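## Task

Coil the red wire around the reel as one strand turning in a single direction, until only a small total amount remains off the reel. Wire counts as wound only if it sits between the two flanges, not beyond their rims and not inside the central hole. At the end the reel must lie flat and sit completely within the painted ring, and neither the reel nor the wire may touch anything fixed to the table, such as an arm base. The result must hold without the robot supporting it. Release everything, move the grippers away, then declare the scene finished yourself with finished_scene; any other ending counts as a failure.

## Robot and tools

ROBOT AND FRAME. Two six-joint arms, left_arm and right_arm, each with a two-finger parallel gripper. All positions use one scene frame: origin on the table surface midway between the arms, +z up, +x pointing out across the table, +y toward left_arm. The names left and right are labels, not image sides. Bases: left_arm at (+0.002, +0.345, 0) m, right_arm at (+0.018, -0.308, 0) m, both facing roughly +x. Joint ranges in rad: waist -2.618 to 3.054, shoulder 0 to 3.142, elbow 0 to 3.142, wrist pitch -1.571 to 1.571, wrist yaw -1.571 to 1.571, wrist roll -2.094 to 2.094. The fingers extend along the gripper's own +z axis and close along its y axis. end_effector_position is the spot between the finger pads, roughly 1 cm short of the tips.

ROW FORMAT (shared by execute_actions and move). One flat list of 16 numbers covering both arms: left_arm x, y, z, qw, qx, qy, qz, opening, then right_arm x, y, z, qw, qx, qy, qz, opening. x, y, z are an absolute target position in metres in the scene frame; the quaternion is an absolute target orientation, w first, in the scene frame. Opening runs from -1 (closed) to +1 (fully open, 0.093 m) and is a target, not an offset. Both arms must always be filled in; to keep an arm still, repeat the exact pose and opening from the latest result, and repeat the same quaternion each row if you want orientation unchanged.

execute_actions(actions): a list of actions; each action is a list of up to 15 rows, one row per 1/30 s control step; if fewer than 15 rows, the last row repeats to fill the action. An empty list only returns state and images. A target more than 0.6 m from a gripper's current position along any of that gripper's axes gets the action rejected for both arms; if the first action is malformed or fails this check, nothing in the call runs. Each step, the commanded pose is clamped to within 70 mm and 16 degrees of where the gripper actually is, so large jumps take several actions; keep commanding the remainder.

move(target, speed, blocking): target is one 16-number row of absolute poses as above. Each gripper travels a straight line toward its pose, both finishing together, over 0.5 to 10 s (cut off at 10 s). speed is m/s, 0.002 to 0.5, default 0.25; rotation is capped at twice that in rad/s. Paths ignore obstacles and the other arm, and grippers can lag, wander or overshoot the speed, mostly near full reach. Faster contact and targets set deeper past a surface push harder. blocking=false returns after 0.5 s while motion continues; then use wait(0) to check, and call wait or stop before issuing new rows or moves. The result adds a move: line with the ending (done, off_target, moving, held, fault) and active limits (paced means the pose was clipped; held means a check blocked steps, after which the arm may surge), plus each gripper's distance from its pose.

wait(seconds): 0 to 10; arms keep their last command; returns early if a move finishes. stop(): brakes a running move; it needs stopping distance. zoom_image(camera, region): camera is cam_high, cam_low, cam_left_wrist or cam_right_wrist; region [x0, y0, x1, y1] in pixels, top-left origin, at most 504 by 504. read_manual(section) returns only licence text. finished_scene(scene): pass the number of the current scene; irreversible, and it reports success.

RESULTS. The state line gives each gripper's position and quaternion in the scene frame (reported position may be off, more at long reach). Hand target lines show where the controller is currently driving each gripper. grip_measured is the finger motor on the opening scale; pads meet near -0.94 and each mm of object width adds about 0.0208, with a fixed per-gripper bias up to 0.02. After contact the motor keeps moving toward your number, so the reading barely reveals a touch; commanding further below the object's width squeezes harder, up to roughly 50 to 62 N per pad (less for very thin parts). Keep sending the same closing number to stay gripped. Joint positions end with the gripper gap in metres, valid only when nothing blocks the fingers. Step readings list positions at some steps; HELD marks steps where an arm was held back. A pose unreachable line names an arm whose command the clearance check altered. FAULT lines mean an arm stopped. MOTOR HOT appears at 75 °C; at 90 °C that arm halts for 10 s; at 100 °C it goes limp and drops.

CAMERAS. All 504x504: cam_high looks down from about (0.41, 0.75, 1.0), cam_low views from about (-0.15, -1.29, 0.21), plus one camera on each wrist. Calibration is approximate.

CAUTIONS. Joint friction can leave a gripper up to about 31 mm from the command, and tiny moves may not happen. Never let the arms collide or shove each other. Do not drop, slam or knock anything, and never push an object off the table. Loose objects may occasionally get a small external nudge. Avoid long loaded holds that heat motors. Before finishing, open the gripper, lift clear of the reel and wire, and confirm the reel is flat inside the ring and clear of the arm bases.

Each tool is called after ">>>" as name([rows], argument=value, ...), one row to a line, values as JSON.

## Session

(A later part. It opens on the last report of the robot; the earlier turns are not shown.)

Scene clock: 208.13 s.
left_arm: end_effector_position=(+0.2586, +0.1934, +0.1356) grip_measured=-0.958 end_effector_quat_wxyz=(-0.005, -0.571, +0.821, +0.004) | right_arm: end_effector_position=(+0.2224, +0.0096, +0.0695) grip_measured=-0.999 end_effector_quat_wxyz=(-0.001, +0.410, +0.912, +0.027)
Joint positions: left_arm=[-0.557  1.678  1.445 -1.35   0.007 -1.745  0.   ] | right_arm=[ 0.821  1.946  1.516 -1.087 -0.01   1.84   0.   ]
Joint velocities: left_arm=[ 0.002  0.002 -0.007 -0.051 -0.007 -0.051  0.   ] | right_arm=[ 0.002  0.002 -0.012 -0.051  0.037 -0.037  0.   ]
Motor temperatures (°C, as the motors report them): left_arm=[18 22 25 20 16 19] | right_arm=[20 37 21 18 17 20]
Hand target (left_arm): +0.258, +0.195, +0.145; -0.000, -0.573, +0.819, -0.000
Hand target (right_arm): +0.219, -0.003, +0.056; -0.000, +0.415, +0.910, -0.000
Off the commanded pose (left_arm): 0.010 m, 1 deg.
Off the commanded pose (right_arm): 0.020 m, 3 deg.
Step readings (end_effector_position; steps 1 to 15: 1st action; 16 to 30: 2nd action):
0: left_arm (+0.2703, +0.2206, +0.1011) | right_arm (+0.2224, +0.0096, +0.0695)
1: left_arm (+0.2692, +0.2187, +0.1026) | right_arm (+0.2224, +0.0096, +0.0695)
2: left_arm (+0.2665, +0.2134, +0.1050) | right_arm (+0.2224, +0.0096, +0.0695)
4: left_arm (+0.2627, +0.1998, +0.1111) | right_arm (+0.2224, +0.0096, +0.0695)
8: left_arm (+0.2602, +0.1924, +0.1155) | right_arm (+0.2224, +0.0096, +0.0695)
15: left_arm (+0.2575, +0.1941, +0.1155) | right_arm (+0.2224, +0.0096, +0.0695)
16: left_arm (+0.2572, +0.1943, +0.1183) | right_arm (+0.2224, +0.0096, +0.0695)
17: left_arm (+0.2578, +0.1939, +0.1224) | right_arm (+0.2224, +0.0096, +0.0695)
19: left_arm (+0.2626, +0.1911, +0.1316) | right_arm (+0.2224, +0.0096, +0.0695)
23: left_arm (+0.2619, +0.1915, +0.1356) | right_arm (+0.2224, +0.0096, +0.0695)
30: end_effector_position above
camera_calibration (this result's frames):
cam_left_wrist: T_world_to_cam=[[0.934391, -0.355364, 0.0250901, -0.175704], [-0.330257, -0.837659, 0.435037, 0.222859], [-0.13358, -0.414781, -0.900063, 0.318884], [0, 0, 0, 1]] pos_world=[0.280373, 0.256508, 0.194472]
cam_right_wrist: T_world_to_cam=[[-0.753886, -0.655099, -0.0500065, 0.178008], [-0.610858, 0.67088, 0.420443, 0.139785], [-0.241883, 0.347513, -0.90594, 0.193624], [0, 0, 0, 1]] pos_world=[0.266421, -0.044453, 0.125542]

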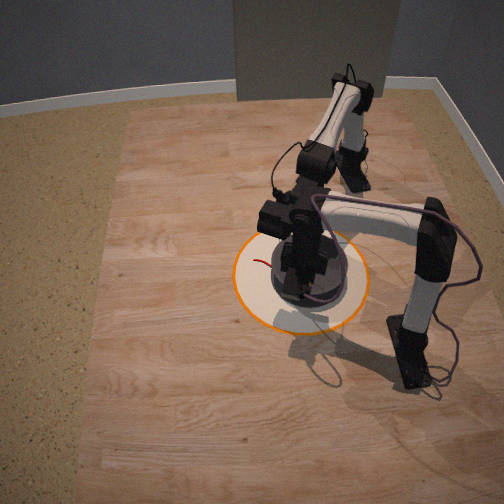

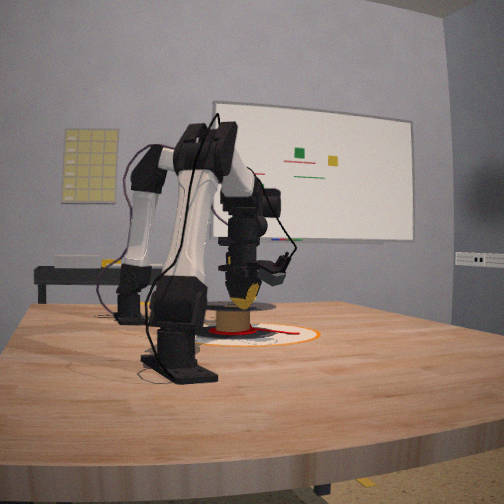

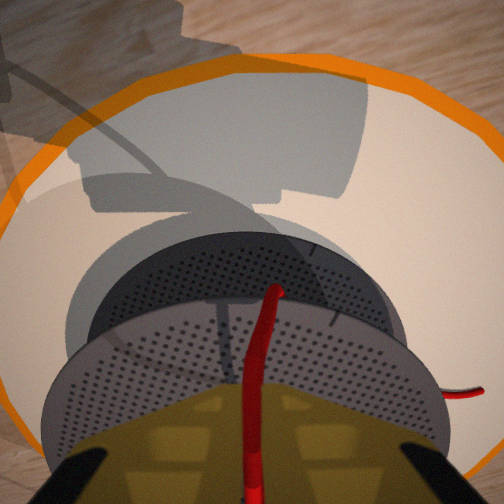

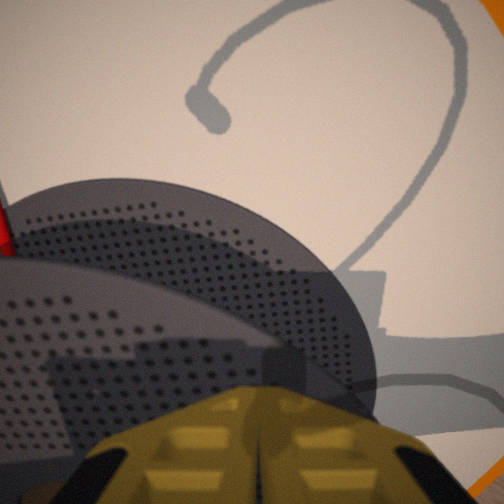

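>>> execute_actions([
  [[0.262,0.21,0.112,0,-0.4226,0.9063,0,-0.97,0.219,-0.02,0.085,0,0.4147,0.91,0,-1]],
  [[0.266,0.225,0.098,0,-0.1736,0.9848,0,-0.97,0.219,-0.04,0.10,0,0.4147,0.91,0,-1]],
  [[0.268,0.232,0.095,0,0.0872,0.9962,0,-0.97,0.219,-0.04,0.10,0,0.4147,0.91,0,-1]],
])

Scene clock: 236.90 s.
left_arm: end_effector_position=(+0.2666, +0.2314, +0.0915) grip_measured=-0.958 end_effector_quat_wxyz=(-0.014, +0.065, +0.998, +0.011) | right_arm: end_effector_position=(+0.2216, -0.0301, +0.1028) grip_measured=-0.999 end_effector_quat_wxyz=(-0.002, +0.414, +0.910, +0.014)
Joint positions: left_arm=[-0.439  1.673  1.264 -1.195 -0.011 -0.281  0.   ] | right_arm=[ 0.761  1.826  1.491 -1.209 -0.01   1.789  0.   ]
Joint velocities: left_arm=[ 0.032 -0.002 -0.002  0.022  0.022  0.3    0.   ] | right_arm=[-0.002  0.002 -0.002  0.007 -0.022  0.037  0.   ]
Motor temperatures (°C, as the motors report them): left_arm=[18 25 26 19 16 19] | right_arm=[20 36 20 18 17 20]
Hand target (left_arm): +0.268, +0.232, +0.095; +0.000, +0.087, +0.996, +0.001
Hand target (right_arm): +0.219, -0.040, +0.100; -0.000, +0.415, +0.910, +0.000
Off the commanded pose (left_arm): 0.004 m, 3 deg.
Off the commanded pose (right_arm): 0.011 m, 2 deg.
Step readings (end_effector_position; steps 1 to 15: 1st action; 16 to 30: 2nd action; 31 to 45: 3rd action):
0: left_arm (+0.2583, +0.1936, +0.1357) | right_arm (+0.2224, +0.0096, +0.0695)
1: left_arm (+0.2585, +0.1944, +0.1327) | right_arm (+0.2226, +0.0086, +0.0711)
2: left_arm (+0.2579, +0.1973, +0.1278) | right_arm (+0.2220, +0.0052, +0.0731)
4: left_arm (+0.2546, +0.2053, +0.1171) | right_arm (+0.2224, -0.0013, +0.0792)
8: left_arm (+0.2542, +0.2103, +0.1107) | right_arm (+0.2223, -0.0079, +0.0860)
15: left_arm (+0.2596, +0.2079, +0.1105) | right_arm (+0.2205, -0.0105, +0.0861)
16: left_arm (+0.2602, +0.2091, +0.1089) | right_arm (+0.2205, -0.0120, +0.0870)
17: left_arm (+0.2610, +0.2119, +0.1067) | right_arm (+0.2199, -0.0161, +0.0885)
19: left_arm (+0.2608, +0.2192, +0.1014) | right_arm (+0.2206, -0.0245, +0.0946)
23: left_arm (+0.2612, +0.2232, +0.0973) | right_arm (+0.2223, -0.0292, +0.1027)
30: left_arm (+0.2641, +0.2239, +0.0952) | right_arm (+0.2216, -0.0301, +0.1028)
31: left_arm (+0.2645, +0.2245, +0.0952) | right_arm (+0.2216, -0.0301, +0.1028)
32: left_arm (+0.2649, +0.2254, +0.0952) | right_arm (+0.2216, -0.0301, +0.1028)
34: left_arm (+0.2659, +0.2273, +0.0952) | right_arm (+0.2216, -0.0301, +0.1028)
38: left_arm (+0.2670, +0.2282, +0.0944) | right_arm (+0.2216, -0.0301, +0.1028)
45: end_effector_position above
camera_calibration (this result's frames):
cam_left_wrist: T_world_to_cam=[[-0.138327, -0.990224, 0.0179233, 0.264928], [-0.879742, 0.131165, 0.457, 0.196789], [-0.454884, 0.0474477, -0.889286, 0.273616], [0, 0, 0, 1]] pos_world=[0.334233, 0.223544, 0.148642]
cam_right_wrist: T_world_to_cam=[[-0.760625, -0.648698, -0.0252946, 0.152191], [-0.598973, 0.686228, 0.412701, 0.150563], [-0.25036, 0.329061, -0.910515, 0.239157], [0, 0, 0, 1]] pos_world=[0.265819, -0.083292, 0.159468]

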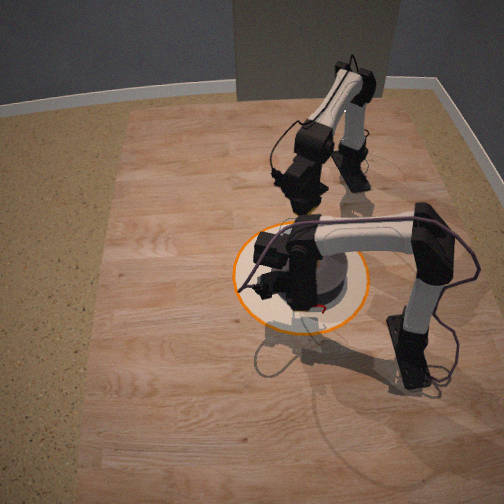

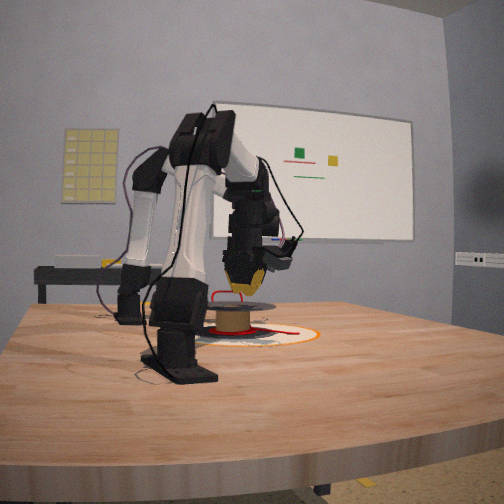

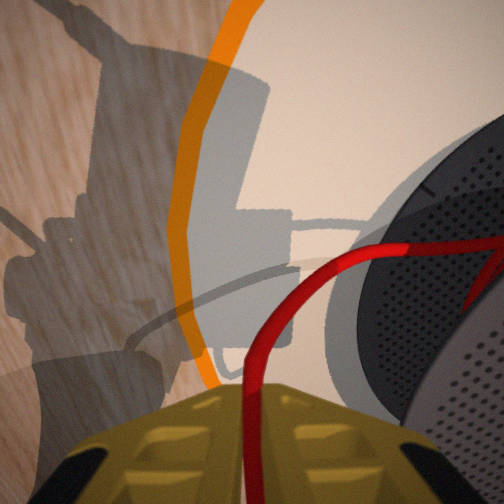

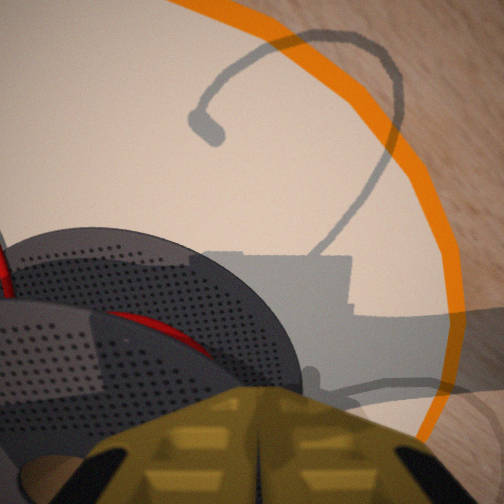

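>>> execute_actions([
  [[0.268,0.232,0.07,0,0.1736,0.9848,0,-0.97,0.219,-0.04,0.10,0,0.4147,0.91,0,-1]],
  [[0.268,0.232,0.045,0,0.1736,0.9848,0,-0.97,0.219,-0.04,0.10,0,0.4147,0.91,0,-1]],
  [[0.268,0.232,0.03,0,0.1736,0.9848,0,-0.97,0.219,-0.04,0.10,0,0.4147,0.91,0,-1]],
])

Scene clock: 238.90 s.
left_arm: end_effector_position=(+0.2683, +0.2309, +0.0379) grip_measured=-0.958 end_effector_quat_wxyz=(+0.006, +0.175, +0.984, +0.004) | right_arm: end_effector_position=(+0.2216, -0.0301, +0.1028) grip_measured=-0.999 end_effector_quat_wxyz=(-0.002, +0.414, +0.910, +0.014)
Joint positions: left_arm=[-0.438  1.697  1.07  -0.934 -0.011 -0.058  0.   ] | right_arm=[ 0.761  1.826  1.491 -1.209 -0.01   1.788  0.   ]
Joint velocities: left_arm=[-0.007 -0.012  0.002  0.139  0.007  0.022  0.   ] | right_arm=[-0.002 -0.007 -0.002 -0.051  0.037 -0.051  0.   ]
Motor temperatures (°C, as the motors report them): left_arm=[18 25 26 19 16 19] | right_arm=[20 36 20 18 17 20]
Hand target (left_arm): +0.268, +0.232, +0.030; -0.000, +0.173, +0.985, +0.000
Hand target (right_arm): +0.219, -0.040, +0.100; -0.000, +0.415, +0.910, -0.000
Off the commanded pose (left_arm): 0.008 m, 1 deg.
Off the commanded pose (right_arm): 0.011 m, 2 deg.
Step readings (end_effector_position; steps 1 to 15: 1st action; 16 to 30: 2nd action; 31 to 45: 3rd action):
0: left_arm (+0.2675, +0.2312, +0.0914) | right_arm (+0.2216, -0.0301, +0.1028)
1: left_arm (+0.2679, +0.2310, +0.0889) | right_arm (+0.2216, -0.0301, +0.1028)
2: left_arm (+0.2673, +0.2313, +0.0846) | right_arm (+0.2216, -0.0301, +0.1028)
4: left_arm (+0.2623, +0.2334, +0.0759) | right_arm (+0.2216, -0.0301, +0.1028)
8: left_arm (+0.2608, +0.2341, +0.0713) | right_arm (+0.2216, -0.0301, +0.1028)
15: left_arm (+0.2658, +0.2319, +0.0712) | right_arm (+0.2216, -0.0301, +0.1028)
16: left_arm (+0.2666, +0.2316, +0.0686) | right_arm (+0.2216, -0.0301, +0.1028)
17: left_arm (+0.2667, +0.2315, +0.0647) | right_arm (+0.2216, -0.0301, +0.1028)
19: left_arm (+0.2622, +0.2335, +0.0558) | right_arm (+0.2216, -0.0301, +0.1028)
23: left_arm (+0.2615, +0.2338, +0.0514) | right_arm (+0.2216, -0.0301, +0.1028)
30: left_arm (+0.2663, +0.2317, +0.0513) | right_arm (+0.2216, -0.0301, +0.1028)
31: left_arm (+0.2669, +0.2315, +0.0500) | right_arm (+0.2216, -0.0301, +0.1028)
32: left_arm (+0.2672, +0.2313, +0.0478) | right_arm (+0.2216, -0.0301, +0.1028)
34: left_arm (+0.2656, +0.2320, +0.0425) | right_arm (+0.2216, -0.0301, +0.1028)
38: left_arm (+0.2656, +0.2320, +0.0379) | right_arm (+0.2216, -0.0301, +0.1028)
45: end_effector_position above
camera_calibration (this result's frames):
cam_left_wrist: T_world_to_cam=[[-0.35376, -0.934948, 0.026956, 0.310314], [-0.844222, 0.331574, 0.421127, 0.168435], [-0.402669, 0.126221, -0.906601, 0.195249], [0, 0, 0, 1]] pos_world=[0.330595, 0.209634, 0.0977159]
cam_right_wrist: T_world_to_cam=[[-0.760378, -0.648988, -0.0253006, 0.152128], [-0.599239, 0.686001, 0.412692, 0.150616], [-0.250476, 0.328963, -0.910519, 0.23918], [0, 0, 0, 1]] pos_world=[0.265838, -0.083275, 0.159469]

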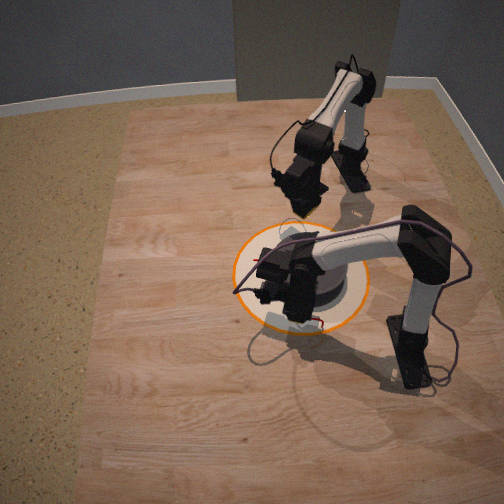

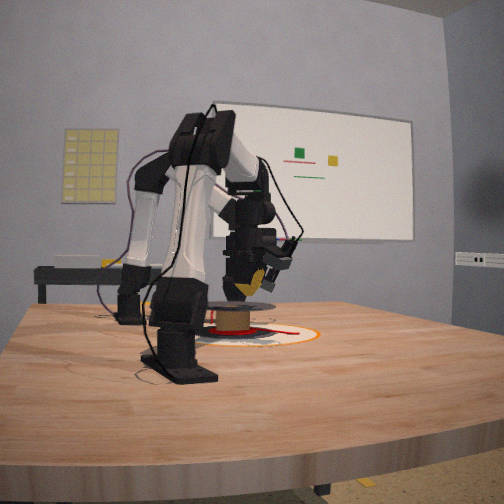

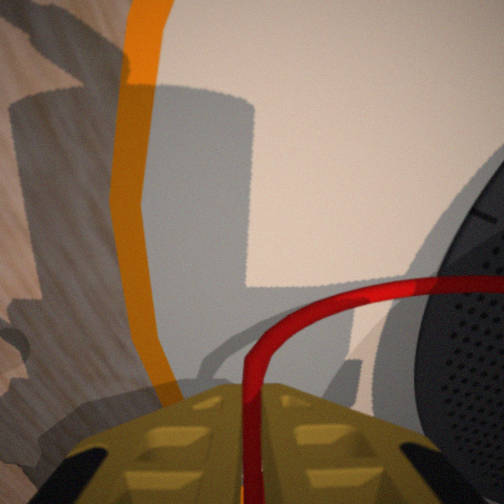

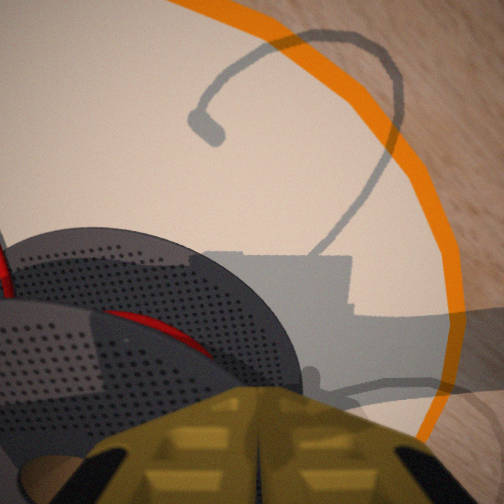

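>>> move(target=[0.268,0.232,0.03,0,0.1736,0.9848,0,-0.97,0.219,0.094,0.105,0,-0.3007,0.9537,0,-1], speed=0.25)

Scene clock: 243.70 s.
left_arm: end_effector_position=(+0.2690, +0.2306, +0.0379) grip_measured=-0.958 end_effector_quat_wxyz=(+0.008, +0.175, +0.984, +0.004) | right_arm: end_effector_position=(+0.2211, +0.0925, +0.1058) grip_measured=-0.999 end_effector_quat_wxyz=(+0.002, -0.293, +0.956, +0.007)
Joint positions: left_arm=[-0.438  1.697  1.07  -0.931 -0.011 -0.058  0.   ] | right_arm=[ 0.926  2.303  2.215 -1.471 -0.007  0.505  0.   ]
Joint velocities: left_arm=[-0.012 -0.012 -0.022 -0.037  0.037  0.081  0.   ] | right_arm=[-0.002 -0.007  0.007  0.051 -0.037 -0.037  0.   ]
Motor temperatures (°C, as the motors report them): left_arm=[18 25 26 19 16 19] | right_arm=[20 36 21 18 17 20]
Hand target (left_arm): +0.268, +0.232, +0.030; +0.000, +0.174, +0.985, -0.000
Hand target (right_arm): +0.219, +0.093, +0.103; +0.002, -0.301, +0.954, -0.003
Off the commanded pose (left_arm): 0.008 m, 1 deg.
Off the commanded pose (right_arm): 0.003 m, 1 deg.
move: done
camera_calibration (this result's frames):
cam_left_wrist: T_world_to_cam=[[-0.354193, -0.93478, 0.0270993, 0.31035], [-0.845269, 0.332405, 0.418362, 0.169297], [-0.400085, 0.125275, -0.907876, 0.195139], [0, 0, 0, 1]] pos_world=[0.331097, 0.209388, 0.0979242]
cam_right_wrist: T_world_to_cam=[[0.551622, -0.833989, -0.0132328, -0.0428705], [-0.764603, -0.51194, 0.391534, 0.214563], [-0.33331, -0.205861, -0.920068, 0.270223], [0, 0, 0, 1]] pos_world=[0.277771, 0.129718, 0.164048]

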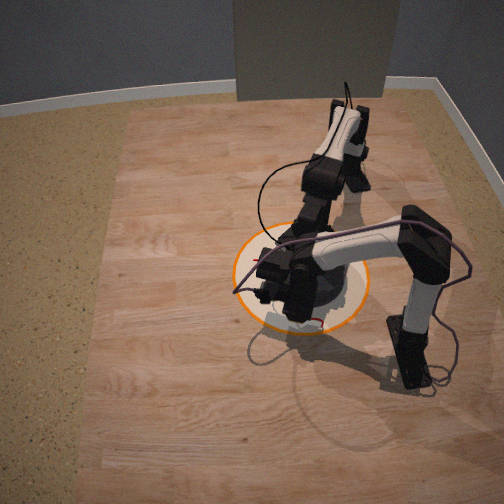

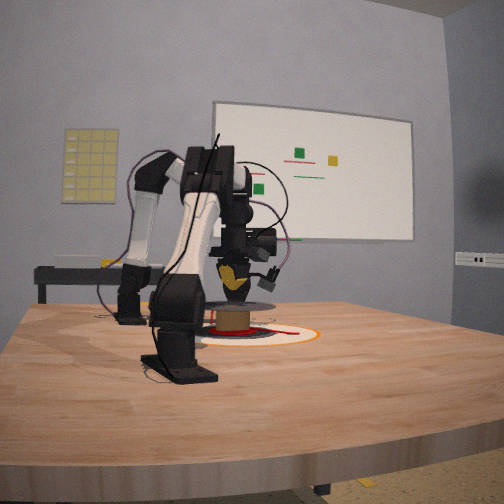

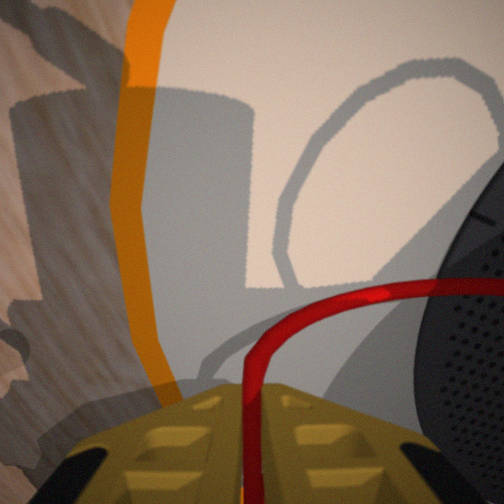

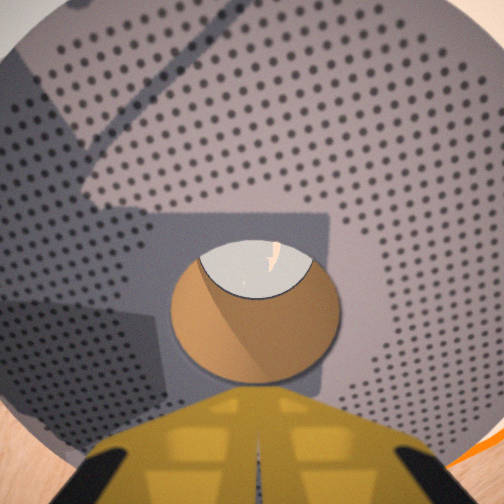

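>>> execute_actions([
  [[0.268,0.232,0.03,0,0.1736,0.9848,0,-0.97,0.219,0.092,0.09,0,-0.3007,0.9537,0,-1],[0.268,0.232,0.03,0,0.1736,0.9848,0,-0.97,0.219,0.092,0.083,0,-0.3007,0.9537,0,-1],[0.268,0.232,0.03,0,0.1736,0.9848,0,-0.97,0.219,0.092,0.076,0,-0.3007,0.9537,0,-1],[0.268,0.232,0.03,0,0.1736,0.9848,0,-0.97,0.219,0.092,0.069,0,-0.3007,0.9537,0,-1],[0.268,0.232,0.03,0,0.1736,0.9848,0,-0.97,0.219,0.092,0.062,0,-0.3007,0.9537,0,-1],[0.268,0.232,0.03,0,0.1736,0.9848,0,-0.97,0.219,0.092,0.055,0,-0.3007,0.9537,0,-1],[0.268,0.232,0.03,0,0.1736,0.9848,0,-0.97,0.219,0.092,0.048,0,-0.3007,0.9537,0,-1],[0.268,0.232,0.03,0,0.1736,0.9848,0,-0.97,0.219,0.092,0.04,0,-0.3007,0.9537,0,-1]],
  [[0.268,0.232,0.03,0,0.1736,0.9848,0,-0.97,0.219,0.092,0.046,0,-0.3007,0.9537,0,-0.6]],
])

Scene clock: 245.73 s.
left_arm: end_effector_position=(+0.2691, +0.2305, +0.0379) grip_measured=-0.958 end_effector_quat_wxyz=(+0.008, +0.175, +0.984, +0.004) | right_arm: end_effector_position=(+0.2196, +0.0900, +0.0547) grip_measured=-0.607 end_effector_quat_wxyz=(+0.001, -0.296, +0.955, +0.006)
Joint positions: left_arm=[-0.438  1.697  1.07  -0.93  -0.011 -0.058  0.   ] | right_arm=[ 0.926  2.28   1.973 -1.255 -0.007  0.499  0.016]
Joint velocities: left_arm=[-0.002  0.017  0.002 -0.022 -0.051 -0.007  0.   ] | right_arm=[ 0.007 -0.002  0.012 -0.037  0.051 -0.007 -0.   ]
Motor temperatures (°C, as the motors report them): left_arm=[18 25 25 19 16 19] | right_arm=[20 36 21 18 17 20]
Hand target (left_arm): +0.268, +0.232, +0.030; -0.000, +0.173, +0.985, +0.000
Hand target (right_arm): +0.219, +0.092, +0.046; -0.000, -0.301, +0.954, -0.000
Off the commanded pose (left_arm): 0.008 m, 1 deg.
Off the commanded pose (right_arm): 0.009 m, 1 deg.
Step readings (end_effector_position; steps 1 to 15: 1st action; 16 to 30: 2nd action):
0: left_arm (+0.2690, +0.2306, +0.0379) | right_arm (+0.2209, +0.0921, +0.1059)
1: left_arm (+0.2690, +0.2306, +0.0379) | right_arm (+0.2209, +0.0922, +0.1045)
2: left_arm (+0.2690, +0.2306, +0.0379) | right_arm (+0.2207, +0.0917, +0.1016)
4: left_arm (+0.2690, +0.2306, +0.0379) | right_arm (+0.2190, +0.0884, +0.0902)
8: left_arm (+0.2690, +0.2306, +0.0379) | right_arm (+0.2144, +0.0792, +0.0602)
15: left_arm (+0.2690, +0.2306, +0.0379) | right_arm (+0.2190, +0.0881, +0.0557)
16: left_arm (+0.2690, +0.2306, +0.0379) | right_arm (+0.2196, +0.0893, +0.0555)
17: left_arm (+0.2690, +0.2306, +0.0379) | right_arm (+0.2196, +0.0899, +0.0547)
19: left_arm (+0.2691, +0.2305, +0.0379) | right_arm (+0.2196, +0.0900, +0.0547)
23: left_arm (+0.2691, +0.2305, +0.0379) | right_arm (+0.2196, +0.0900, +0.0547)
30: end_effector_position above
camera_calibration (this result's frames):
cam_left_wrist: T_world_to_cam=[[-0.354202, -0.934776, 0.0271178, 0.310346], [-0.845415, 0.332469, 0.418016, 0.169418], [-0.399767, 0.125136, -0.908035, 0.195131], [0, 0, 0, 1]] pos_world=[0.331161, 0.20936, 0.0979504]
cam_right_wrist: T_world_to_cam=[[0.556685, -0.830641, -0.0117007, -0.0463301], [-0.760953, -0.51553, 0.393929, 0.231542], [-0.333245, -0.21039, -0.919067, 0.222544], [0, 0, 0, 1]] pos_world=[0.276146, 0.127705, 0.11278]

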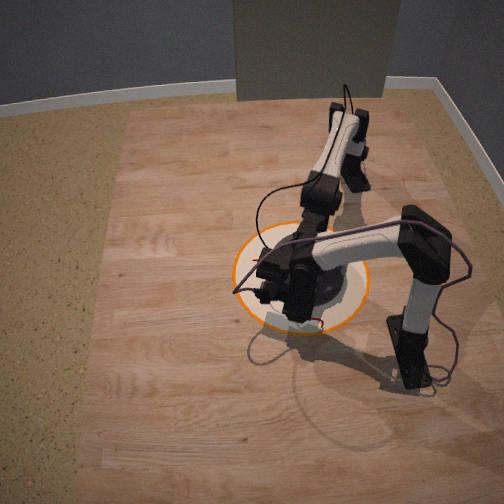

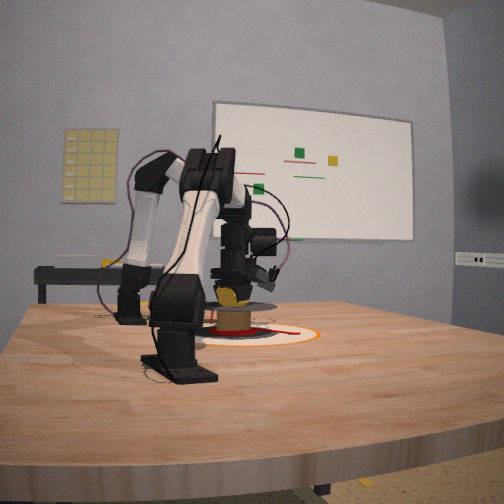

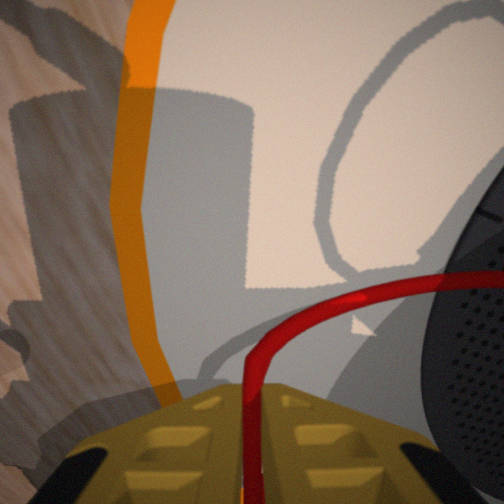

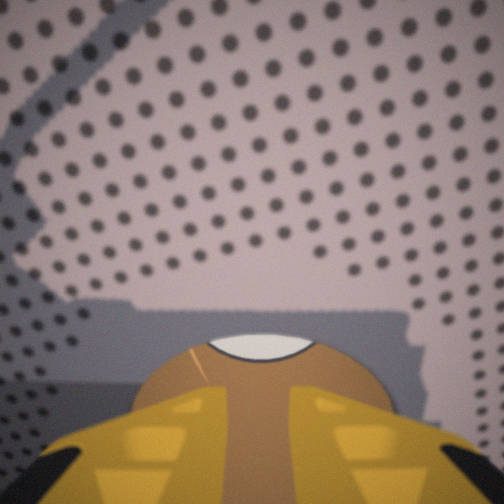

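>>> execute_actions([
  [[0.268,0.232,0.022,0,0.1736,0.9848,0,-0.74,0.219,0.092,0.046,0,-0.3007,0.9537,0,-0.6]],
  [[0.268,0.232,0.008,0,0.1736,0.9848,0,-0.74,0.219,0.092,0.046,0,-0.3007,0.9537,0,-0.6]],
])

Scene clock: 247.87 s.
left_arm: end_effector_position=(+0.2680, +0.2310, +0.0151) grip_measured=-0.742 end_effector_quat_wxyz=(+0.004, +0.176, +0.984, +0.005) | right_arm: end_effector_position=(+0.2196, +0.0900, +0.0547) grip_measured=-0.607 end_effector_quat_wxyz=(+0.001, -0.296, +0.955, +0.006)
Joint positions: left_arm=[-0.438  1.737  1.018 -0.845 -0.011 -0.057  0.01 ] | right_arm=[ 0.926  2.28   1.973 -1.255 -0.007  0.499  0.016]
Joint velocities: left_arm=[-0.002 -0.012  0.002  0.022 -0.051  0.022  0.001] | right_arm=[-0.002 -0.007  0.002  0.007 -0.007 -0.007 -0.   ]
Motor temperatures (°C, as the motors report them): left_arm=[18 25 25 19 16 19] | right_arm=[20 36 21 18 17 20]
Hand target (left_arm): +0.268, +0.232, +0.008; -0.000, +0.174, +0.985, +0.000
Hand target (right_arm): +0.219, +0.092, +0.046; -0.000, -0.301, +0.954, -0.000
Off the commanded pose (left_arm): 0.007 m, 1 deg.
Off the commanded pose (right_arm): 0.009 m, 1 deg.
Step readings (end_effector_position; steps 1 to 15: 1st action; 16 to 30: 2nd action):
0: left_arm (+0.2691, +0.2305, +0.0379) | right_arm (+0.2196, +0.0900, +0.0547)
1: left_arm (+0.2693, +0.2304, +0.0373) | right_arm (+0.2196, +0.0900, +0.0547)
2: left_arm (+0.2695, +0.2303, +0.0363) | right_arm (+0.2196, +0.0900, +0.0547)
4: left_arm (+0.2684, +0.2308, +0.0334) | right_arm (+0.2196, +0.0900, +0.0547)
8: left_arm (+0.2680, +0.2310, +0.0304) | right_arm (+0.2196, +0.0900, +0.0547)
15: left_arm (+0.2691, +0.2305, +0.0304) | right_arm (+0.2196, +0.0900, +0.0547)
16: left_arm (+0.2696, +0.2303, +0.0291) | right_arm (+0.2196, +0.0900, +0.0547)
17: left_arm (+0.2696, +0.2303, +0.0269) | right_arm (+0.2196, +0.0900, +0.0547)
19: left_arm (+0.2676, +0.2312, +0.0211) | right_arm (+0.2196, +0.0900, +0.0547)
23: left_arm (+0.2656, +0.2320, +0.0152) | right_arm (+0.2196, +0.0900, +0.0547)
30: end_effector_position above
camera_calibration (this result's frames):
cam_left_wrist: T_world_to_cam=[[-0.354361, -0.934727, 0.0267278, 0.311059], [-0.842191, 0.33144, 0.425279, 0.177128], [-0.406379, 0.128192, -0.904667, 0.174954], [0, 0, 0, 1]] pos_world=[0.3305, 0.20962, 0.0746325]
cam_right_wrist: T_world_to_cam=[[0.556685, -0.830641, -0.0117007, -0.0463301], [-0.760953, -0.51553, 0.393929, 0.231542], [-0.333245, -0.21039, -0.919067, 0.222544], [0, 0, 0, 1]] pos_world=[0.276146, 0.127705, 0.11278]

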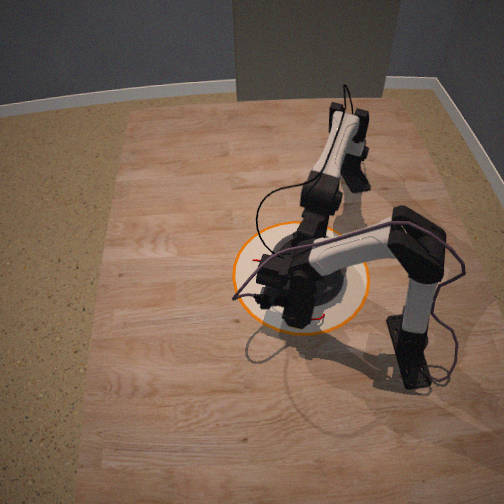

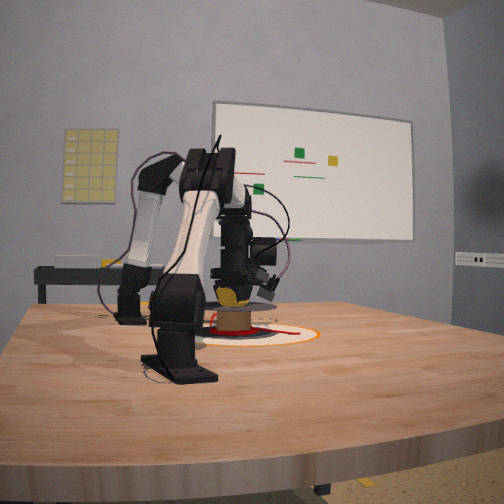

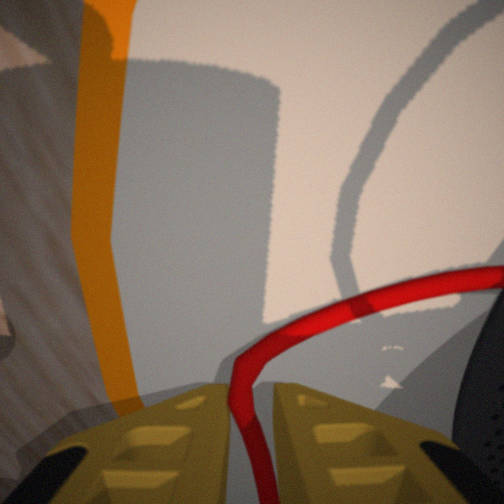

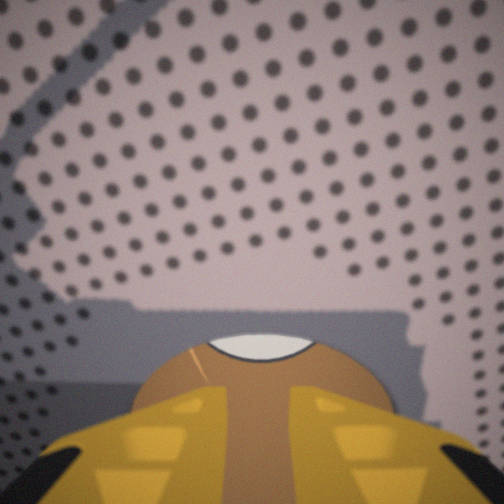

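>>> execute_actions([
  [[0.268,0.232,0.008,0,0.1736,0.9848,0,-0.74,0.225,0.09,0.046,0,0.0872,0.9962,0,-0.6]],
  [[0.268,0.232,0.008,0,0.1736,0.9848,0,-0.74,0.23,0.088,0.046,0,0.4147,0.91,0,-0.6]],
])

Scene clock: 249.37 s.
left_arm: end_effector_position=(+0.2693, +0.2294, +0.0151) grip_measured=-0.742 end_effector_quat_wxyz=(+0.007, +0.176, +0.984, +0.001) | right_arm: end_effector_position=(+0.2250, +0.0890, +0.0547) grip_measured=-0.603 end_effector_quat_wxyz=(-0.003, +0.328, +0.945, +0.008)
Joint positions: left_arm=[-0.438  1.737  1.018 -0.838 -0.006 -0.057  0.01 ] | right_arm=[ 0.914  2.28   1.973 -1.248 -0.008  1.757  0.016]
Joint velocities: left_arm=[ 0.012 -0.002  0.012 -0.007 -0.037 -0.007 -0.   ] | right_arm=[ 0.002 -0.002 -0.017 -0.037 -0.007  0.901 -0.   ]
Motor temperatures (°C, as the motors report them): left_arm=[18 25 25 19 16 19] | right_arm=[20 36 21 18 17 20]
Hand target (left_arm): +0.268, +0.232, +0.008; -0.000, +0.174, +0.985, -0.000
Hand target (right_arm): +0.230, +0.088, +0.046; -0.002, +0.408, +0.913, +0.002
Off the commanded pose (left_arm): 0.008 m, 1 deg.
Off the commanded pose (right_arm): 0.010 m, 11 deg.
Step readings (end_effector_position; steps 1 to 15: 1st action; 16 to 30: 2nd action):
0: left_arm (+0.2686, +0.2307, +0.0151) | right_arm (+0.2196, +0.0900, +0.0547)
1: left_arm (+0.2686, +0.2307, +0.0151) | right_arm (+0.2197, +0.0900, +0.0547)
2: left_arm (+0.2687, +0.2307, +0.0151) | right_arm (+0.2198, +0.0903, +0.0547)
4: left_arm (+0.2688, +0.2306, +0.0151) | right_arm (+0.2198, +0.0905, +0.0547)
8: left_arm (+0.2690, +0.2305, +0.0151) | right_arm (+0.2199, +0.0907, +0.0547)
15: left_arm (+0.2692, +0.2303, +0.0151) | right_arm (+0.2206, +0.0909, +0.0547)
16: left_arm (+0.2692, +0.2303, +0.0151) | right_arm (+0.2210, +0.0908, +0.0547)
17: left_arm (+0.2692, +0.2303, +0.0151) | right_arm (+0.2214, +0.0906, +0.0547)
19: left_arm (+0.2691, +0.2302, +0.0151) | right_arm (+0.2228, +0.0899, +0.0547)
23: left_arm (+0.2692, +0.2301, +0.0151) | right_arm (+0.2248, +0.0889, +0.0547)
30: end_effector_position above
camera_calibration (this result's frames):
cam_left_wrist: T_world_to_cam=[[-0.354909, -0.934339, 0.0324206, 0.310044], [-0.844098, 0.335153, 0.418534, 0.178531], [-0.401918, 0.121175, -0.907622, 0.17616], [0, 0, 0, 1]] pos_world=[0.331537, 0.208505, 0.0751139]
cam_right_wrist: T_world_to_cam=[[-0.628398, -0.777741, -0.0153031, 0.211999], [-0.713918, 0.568794, 0.408405, 0.127287], [-0.30893, 0.267566, -0.912672, 0.175811], [0, 0, 0, 1]] pos_world=[0.278405, 0.0454395, 0.111718]

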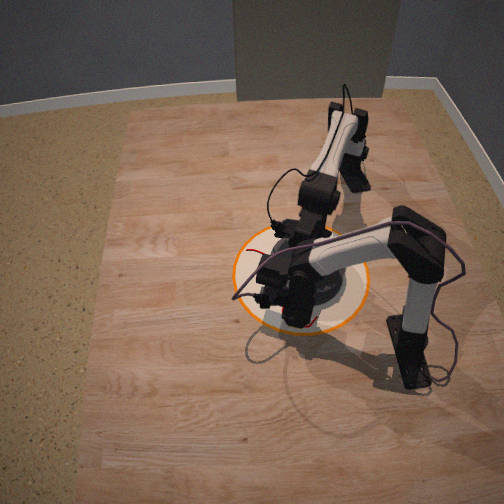

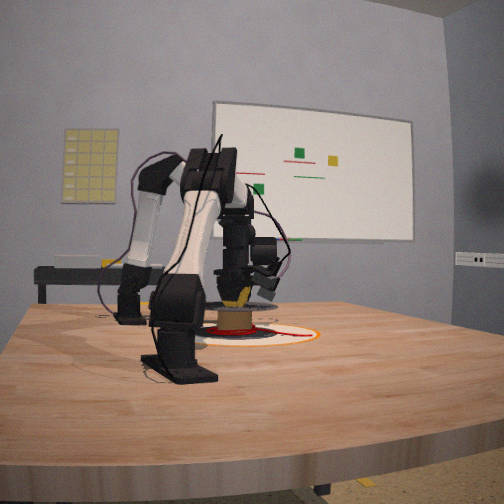

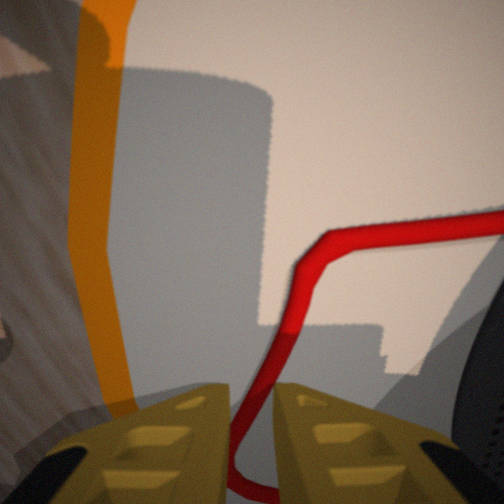

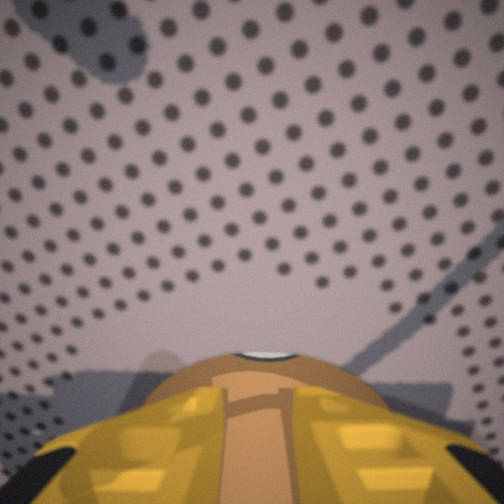

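>>> zoom_image(camera="cam_low", region=[170, 270, 350, 370])

>>> zoom_image(camera="cam_high", region=[220, 200, 390, 345])

Region (170, 270, 350, 370) of cam_low's 504x504 image, scaled by 2.800, with more detail than that image has.

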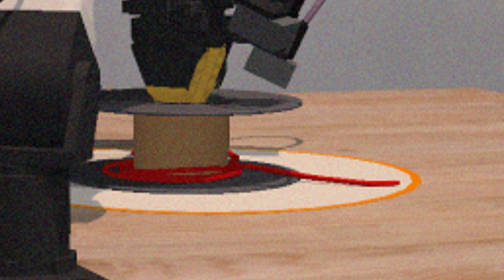

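Region (220, 200, 390, 345) of cam_high's 504x504 image, scaled by 2.965, with more detail than that image has; it fills the top 430 rows of this view, and the rest is white.

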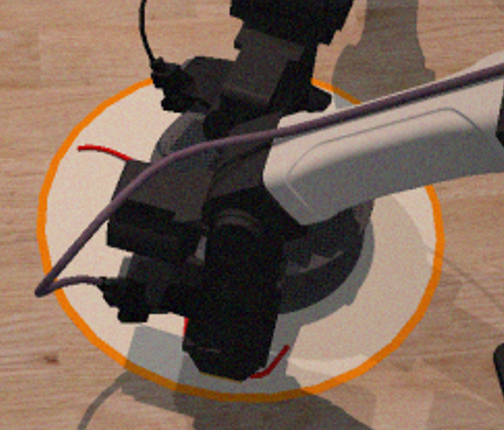

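>>> execute_actions([
  [[0.268,0.232,0.012,0,0.1736,0.9848,0,-0.97,0.23,0.088,0.046,0,0.4147,0.91,0,-0.6]],
  [[0.228,0.236,0.012,0,0.0436,0.999,0,-0.97,0.23,0.088,0.046,0,0.2588,0.9659,0,-0.6]],
  [[0.187,0.228,0.012,0,-0.0872,0.9962,0,-0.97,0.23,0.088,0.046,0,0.0872,0.9962,0,-0.6]],
])

Scene clock: 264.37 s.
left_arm: end_effector_position=(+0.2401, +0.2350, +0.0145) grip_measured=-0.966 end_effector_quat_wxyz=(+0.012, +0.042, +0.999, -0.003) | right_arm: end_effector_position=(+0.2253, +0.0888, +0.0547) grip_measured=-0.603 end_effector_quat_wxyz=(+0.000, +0.101, +0.995, +0.009)
Joint positions: left_arm=[-0.462  1.625  0.887 -0.809 -0.005 -0.352  0.   ] | right_arm=[ 0.914  2.28   1.973 -1.248 -0.006  1.289  0.016]
Joint velocities: left_arm=[-0.022  0.002  0.012 -0.007 -0.022 -0.037  0.   ] | right_arm=[-0.007 -0.002  0.002  0.081 -0.007 -0.198  0.   ]
Motor temperatures (°C, as the motors report them): left_arm=[18 24 25 19 16 19] | right_arm=[20 37 22 18 17 20]
Hand target (left_arm): +0.228, +0.237, +0.012; -0.000, +0.043, +0.999, +0.000
Hand target (right_arm): +0.230, +0.088, +0.046; -0.000, +0.088, +0.996, +0.000
Off the commanded pose (left_arm): 0.054 m, 15 deg.
Off the commanded pose (right_arm): 0.010 m, 2 deg.
Step readings (end_effector_position; steps 1 to 15: 1st action; 16 to 30: 2nd action; 31 to 45: 3rd action):
0: left_arm (+0.2693, +0.2294, +0.0151) | right_arm (+0.2250, +0.0890, +0.0547)
1: left_arm (+0.2693, +0.2294, +0.0151) | right_arm (+0.2250, +0.0890, +0.0547)
2: left_arm (+0.2693, +0.2294, +0.0151) | right_arm (+0.2250, +0.0890, +0.0547)
4: left_arm (+0.2693, +0.2295, +0.0151) | right_arm (+0.2250, +0.0890, +0.0547)
8: left_arm (+0.2693, +0.2295, +0.0151) | right_arm (+0.2250, +0.0890, +0.0547)
15: left_arm (+0.2693, +0.2295, +0.0151) | right_arm (+0.2250, +0.0890, +0.0547)
16: left_arm (+0.2672, +0.2298, +0.0145) | right_arm (+0.2250, +0.0890, +0.0547)
17: left_arm (+0.2632, +0.2301, +0.0154) | right_arm (+0.2251, +0.0889, +0.0547)
19: left_arm (+0.2472, +0.2343, +0.0138) | right_arm (+0.2252, +0.0889, +0.0547)
23: left_arm (+0.2402, +0.2346, +0.0143) | right_arm (+0.2252, +0.0889, +0.0547)
30: left_arm (+0.2401, +0.2349, +0.0145) | right_arm (+0.2252, +0.0889, +0.0547)
31: left_arm (+0.2401, +0.2349, +0.0145) | right_arm (+0.2252, +0.0889, +0.0547) HELD left_arm
32: left_arm (+0.2401, +0.2349, +0.0145) | right_arm (+0.2253, +0.0888, +0.0547) HELD left_arm
34: left_arm (+0.2401, +0.2349, +0.0145) | right_arm (+0.2253, +0.0888, +0.0547) HELD left_arm
38: left_arm (+0.2401, +0.2350, +0.0145) | right_arm (+0.2253, +0.0888, +0.0547) HELD left_arm
45: end_effector_position above HELD left_arm
HELD left_arm: steps 31 to 45.
pose unreachable (left arm): on one or more control steps of this call, first in action 2 (counted from 0), this arm could not follow its commanded pose, so it was not sent that pose on those steps. On the call's last step it was still not sent that pose. It may still have moved: this result reports where it is.
cause: the commanded pose would bring a part of the arm too close to another arm (this arm's wrist (the part past joint 4) and the other arm's wrist (the part past joint 4)).
camera_calibration (this result's frames):
cam_left_wrist: T_world_to_cam=[[-0.0928246, -0.994817, 0.0415009, 0.256011], [-0.907244, 0.101679, 0.408129, 0.222447], [-0.410233, 0.000232873, -0.911981, 0.193705], [0, 0, 0, 1]] pos_world=[0.305042, 0.23202, 0.075243]
cam_right_wrist: T_world_to_cam=[[-0.210222, -0.977483, -0.0182706, 0.13576], [-0.897468, 0.185535, 0.400159, 0.203365], [-0.387759, 0.10052, -0.916264, 0.208706], [0, 0, 0, 1]] pos_world=[0.291981, 0.0739928, 0.112332]

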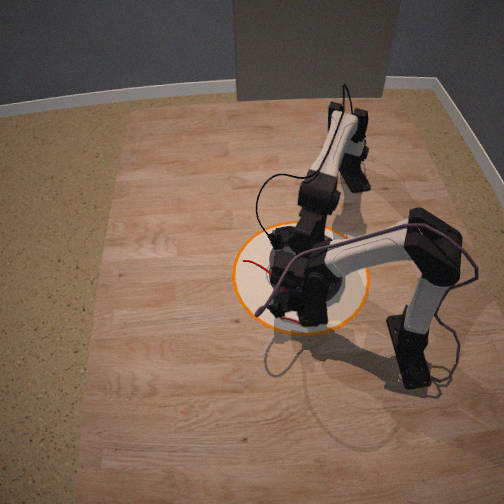

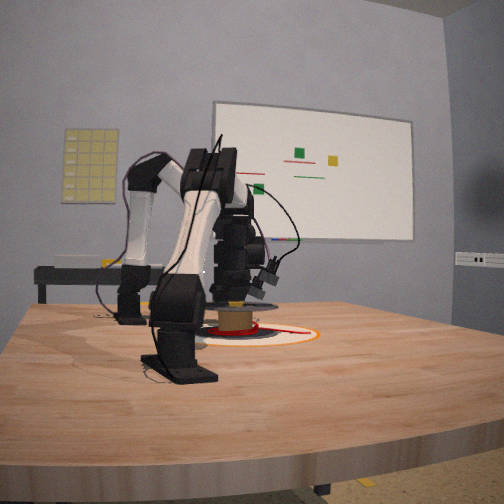

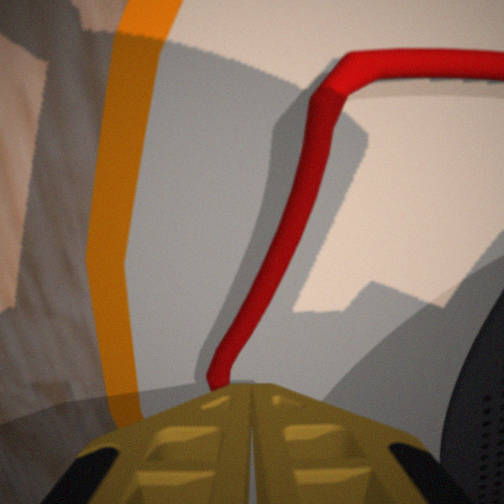

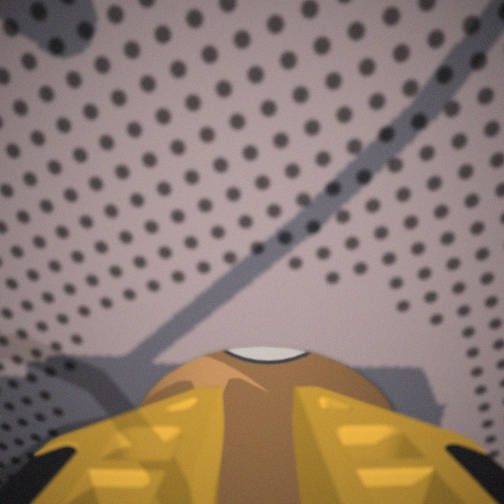

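>>> execute_actions([
  [[0.25,0.24,0.06,0,-0.0872,0.9962,0,-1,0.225,0.089,0.046,0,0.1736,0.9848,0,-0.6]],
  [[0.30,0.22,0.065,0,-0.2588,0.9659,0,-1,0.225,0.089,0.046,0,0.1736,0.9848,0,-0.6]],
  [[0.34,0.178,0.055,0,-0.3256,0.9455,0,-1,0.225,0.089,0.046,0,0.1736,0.9848,0,-0.6]],
  [[0.34,0.178,0.025,0,-0.3256,0.9455,0,-1,0.225,0.089,0.046,0,0.1736,0.9848,0,-0.6]],
  [[0.34,0.178,0.003,0,-0.3256,0.9455,0,-1,0.225,0.089,0.046,0,0.1736,0.9848,0,-0.6]],
])

Scene clock: 277.53 s.
left_arm: end_effector_position=(+0.3375, +0.1786, +0.0125) grip_measured=-0.998 end_effector_quat_wxyz=(-0.001, -0.322, +0.947, +0.003) | right_arm: end_effector_position=(+0.2253, +0.0889, +0.0554) grip_measured=-0.603 end_effector_quat_wxyz=(-0.000, +0.168, +0.986, +0.009)
Joint positions: left_arm=[-0.488  2.046  1.428 -0.957 -0.002 -1.117  0.   ] | right_arm=[ 0.914  2.278  1.973 -1.248 -0.006  1.425  0.016]
Joint velocities: left_arm=[-0.022 -0.022 -0.002 -0.037 -0.051  0.037  0.   ] | right_arm=[-0.012 -0.002  0.007 -0.037  0.007 -0.051 -0.   ]
Motor temperatures (°C, as the motors report them): left_arm=[18 25 24 19 16 19] | right_arm=[20 38 22 18 17 20]
Hand target (left_arm): +0.340, +0.178, +0.003; -0.000, -0.326, +0.946, +0.000
Hand target (right_arm): +0.225, +0.089, +0.046; +0.000, +0.174, +0.985, +0.000
Off the commanded pose (left_arm): 0.010 m, 1 deg.
Off the commanded pose (right_arm): 0.009 m, 1 deg.
Step readings (end_effector_position; steps 1 to 15: 1st action; 16 to 30: 2nd action; 31 to 45: 3rd action; 46 to 60: 4th action; 61 to 75: 5th action):
0: left_arm (+0.2401, +0.2350, +0.0145) | right_arm (+0.2253, +0.0888, +0.0547)
1: left_arm (+0.2401, +0.2350, +0.0145) | right_arm (+0.2253, +0.0888, +0.0547)
2: left_arm (+0.2402, +0.2349, +0.0150) | right_arm (+0.2253, +0.0888, +0.0547)
4: left_arm (+0.2386, +0.2360, +0.0183) | right_arm (+0.2253, +0.0888, +0.0547)
8: left_arm (+0.2498, +0.2369, +0.0390) | right_arm (+0.2253, +0.0888, +0.0547)
15: left_arm (+0.2551, +0.2365, +0.0534) | right_arm (+0.2253, +0.0888, +0.0547)
16: left_arm (+0.2558, +0.2362, +0.0557) | right_arm (+0.2253, +0.0888, +0.0547)
17: left_arm (+0.2645, +0.2328, +0.0594) | right_arm (+0.2253, +0.0888, +0.0547)
19: left_arm (+0.2890, +0.2232, +0.0652) | right_arm (+0.2253, +0.0888, +0.0547)
23: left_arm (+0.3049, +0.2166, +0.0682) | right_arm (+0.2253, +0.0888, +0.0547)
30: left_arm (+0.2999, +0.2187, +0.0664) | right_arm (+0.2253, +0.0888, +0.0547)
31: left_arm (+0.3013, +0.2165, +0.0670) | right_arm (+0.2253, +0.0889, +0.0552) HELD right_arm
32: left_arm (+0.3100, +0.2090, +0.0674) | right_arm (+0.2253, +0.0889, +0.0554)
34: left_arm (+0.3305, +0.1901, +0.0636) | right_arm (+0.2253, +0.0889, +0.0554)
38: left_arm (+0.3404, +0.1771, +0.0533) | right_arm (+0.2253, +0.0889, +0.0554)
45: left_arm (+0.3395, +0.1776, +0.0545) | right_arm (+0.2253, +0.0889, +0.0554)
46: left_arm (+0.3399, +0.1774, +0.0526) | right_arm (+0.2253, +0.0889, +0.0554)
47: left_arm (+0.3401, +0.1773, +0.0497) | right_arm (+0.2253, +0.0889, +0.0554)
49: left_arm (+0.3376, +0.1785, +0.0413) | right_arm (+0.2253, +0.0889, +0.0554)
53: left_arm (+0.3359, +0.1794, +0.0314) | right_arm (+0.2253, +0.0889, +0.0554)
60: left_arm (+0.3388, +0.1779, +0.0311) | right_arm (+0.2253, +0.0889, +0.0554)
61: left_arm (+0.3392, +0.1777, +0.0291) | right_arm (+0.2253, +0.0889, +0.0554)
62: left_arm (+0.3397, +0.1775, +0.0263) | right_arm (+0.2253, +0.0889, +0.0554)
64: left_arm (+0.3375, +0.1786, +0.0186) | right_arm (+0.2253, +0.0889, +0.0554)
68: left_arm (+0.3372, +0.1787, +0.0125) | right_arm (+0.2253, +0.0889, +0.0554)
75: end_effector_position above
HELD right_arm: step 31.
pose unreachable (right arm): on one or more control steps of this call, first in action 2 (counted from 0), this arm could not follow its commanded pose, so it was not sent that pose on those steps. It may still have moved: this result reports where it is.
cause: the commanded pose would bring a part of the arm too close to another arm (this arm's wrist (the part past joint 4) and the other arm's wrist (the part past joint 4), along the way the arms are being sent).
camera_calibration (this result's frames):
cam_left_wrist: T_world_to_cam=[[0.602637, -0.797373, 0.0320108, -0.0607613], [-0.728105, -0.532982, 0.431037, 0.369922], [-0.326636, -0.283066, -0.901766, 0.254092], [0, 0, 0, 1]] pos_world=[0.388955, 0.220638, 0.0716266]
cam_right_wrist: T_world_to_cam=[[-0.340636, -0.939996, -0.0193741, 0.161968], [-0.863456, 0.304613, 0.402064, 0.184769], [-0.372037, 0.153686, -0.915407, 0.200995], [0, 0, 0, 1]] pos_world=[0.289489, 0.0650757, 0.112841]

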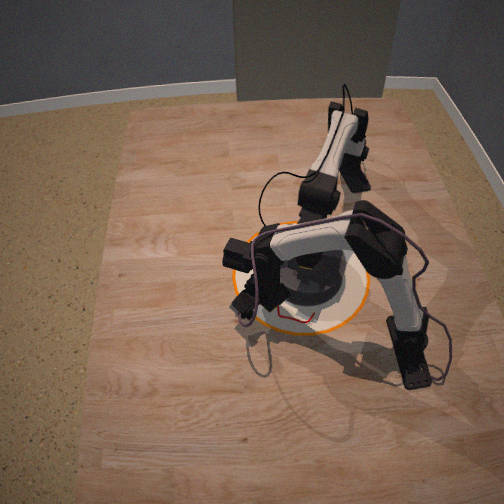

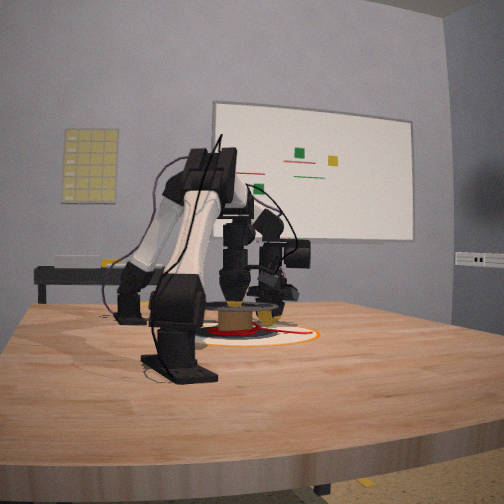

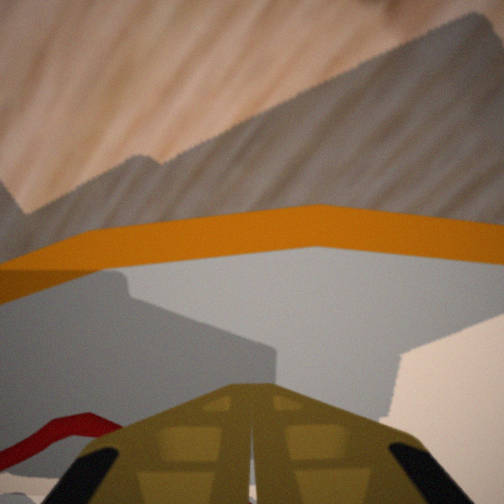

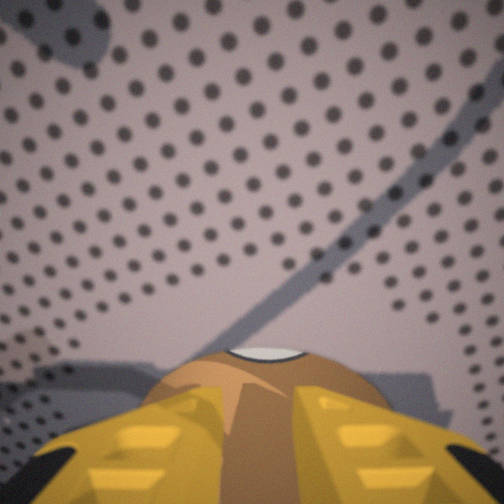

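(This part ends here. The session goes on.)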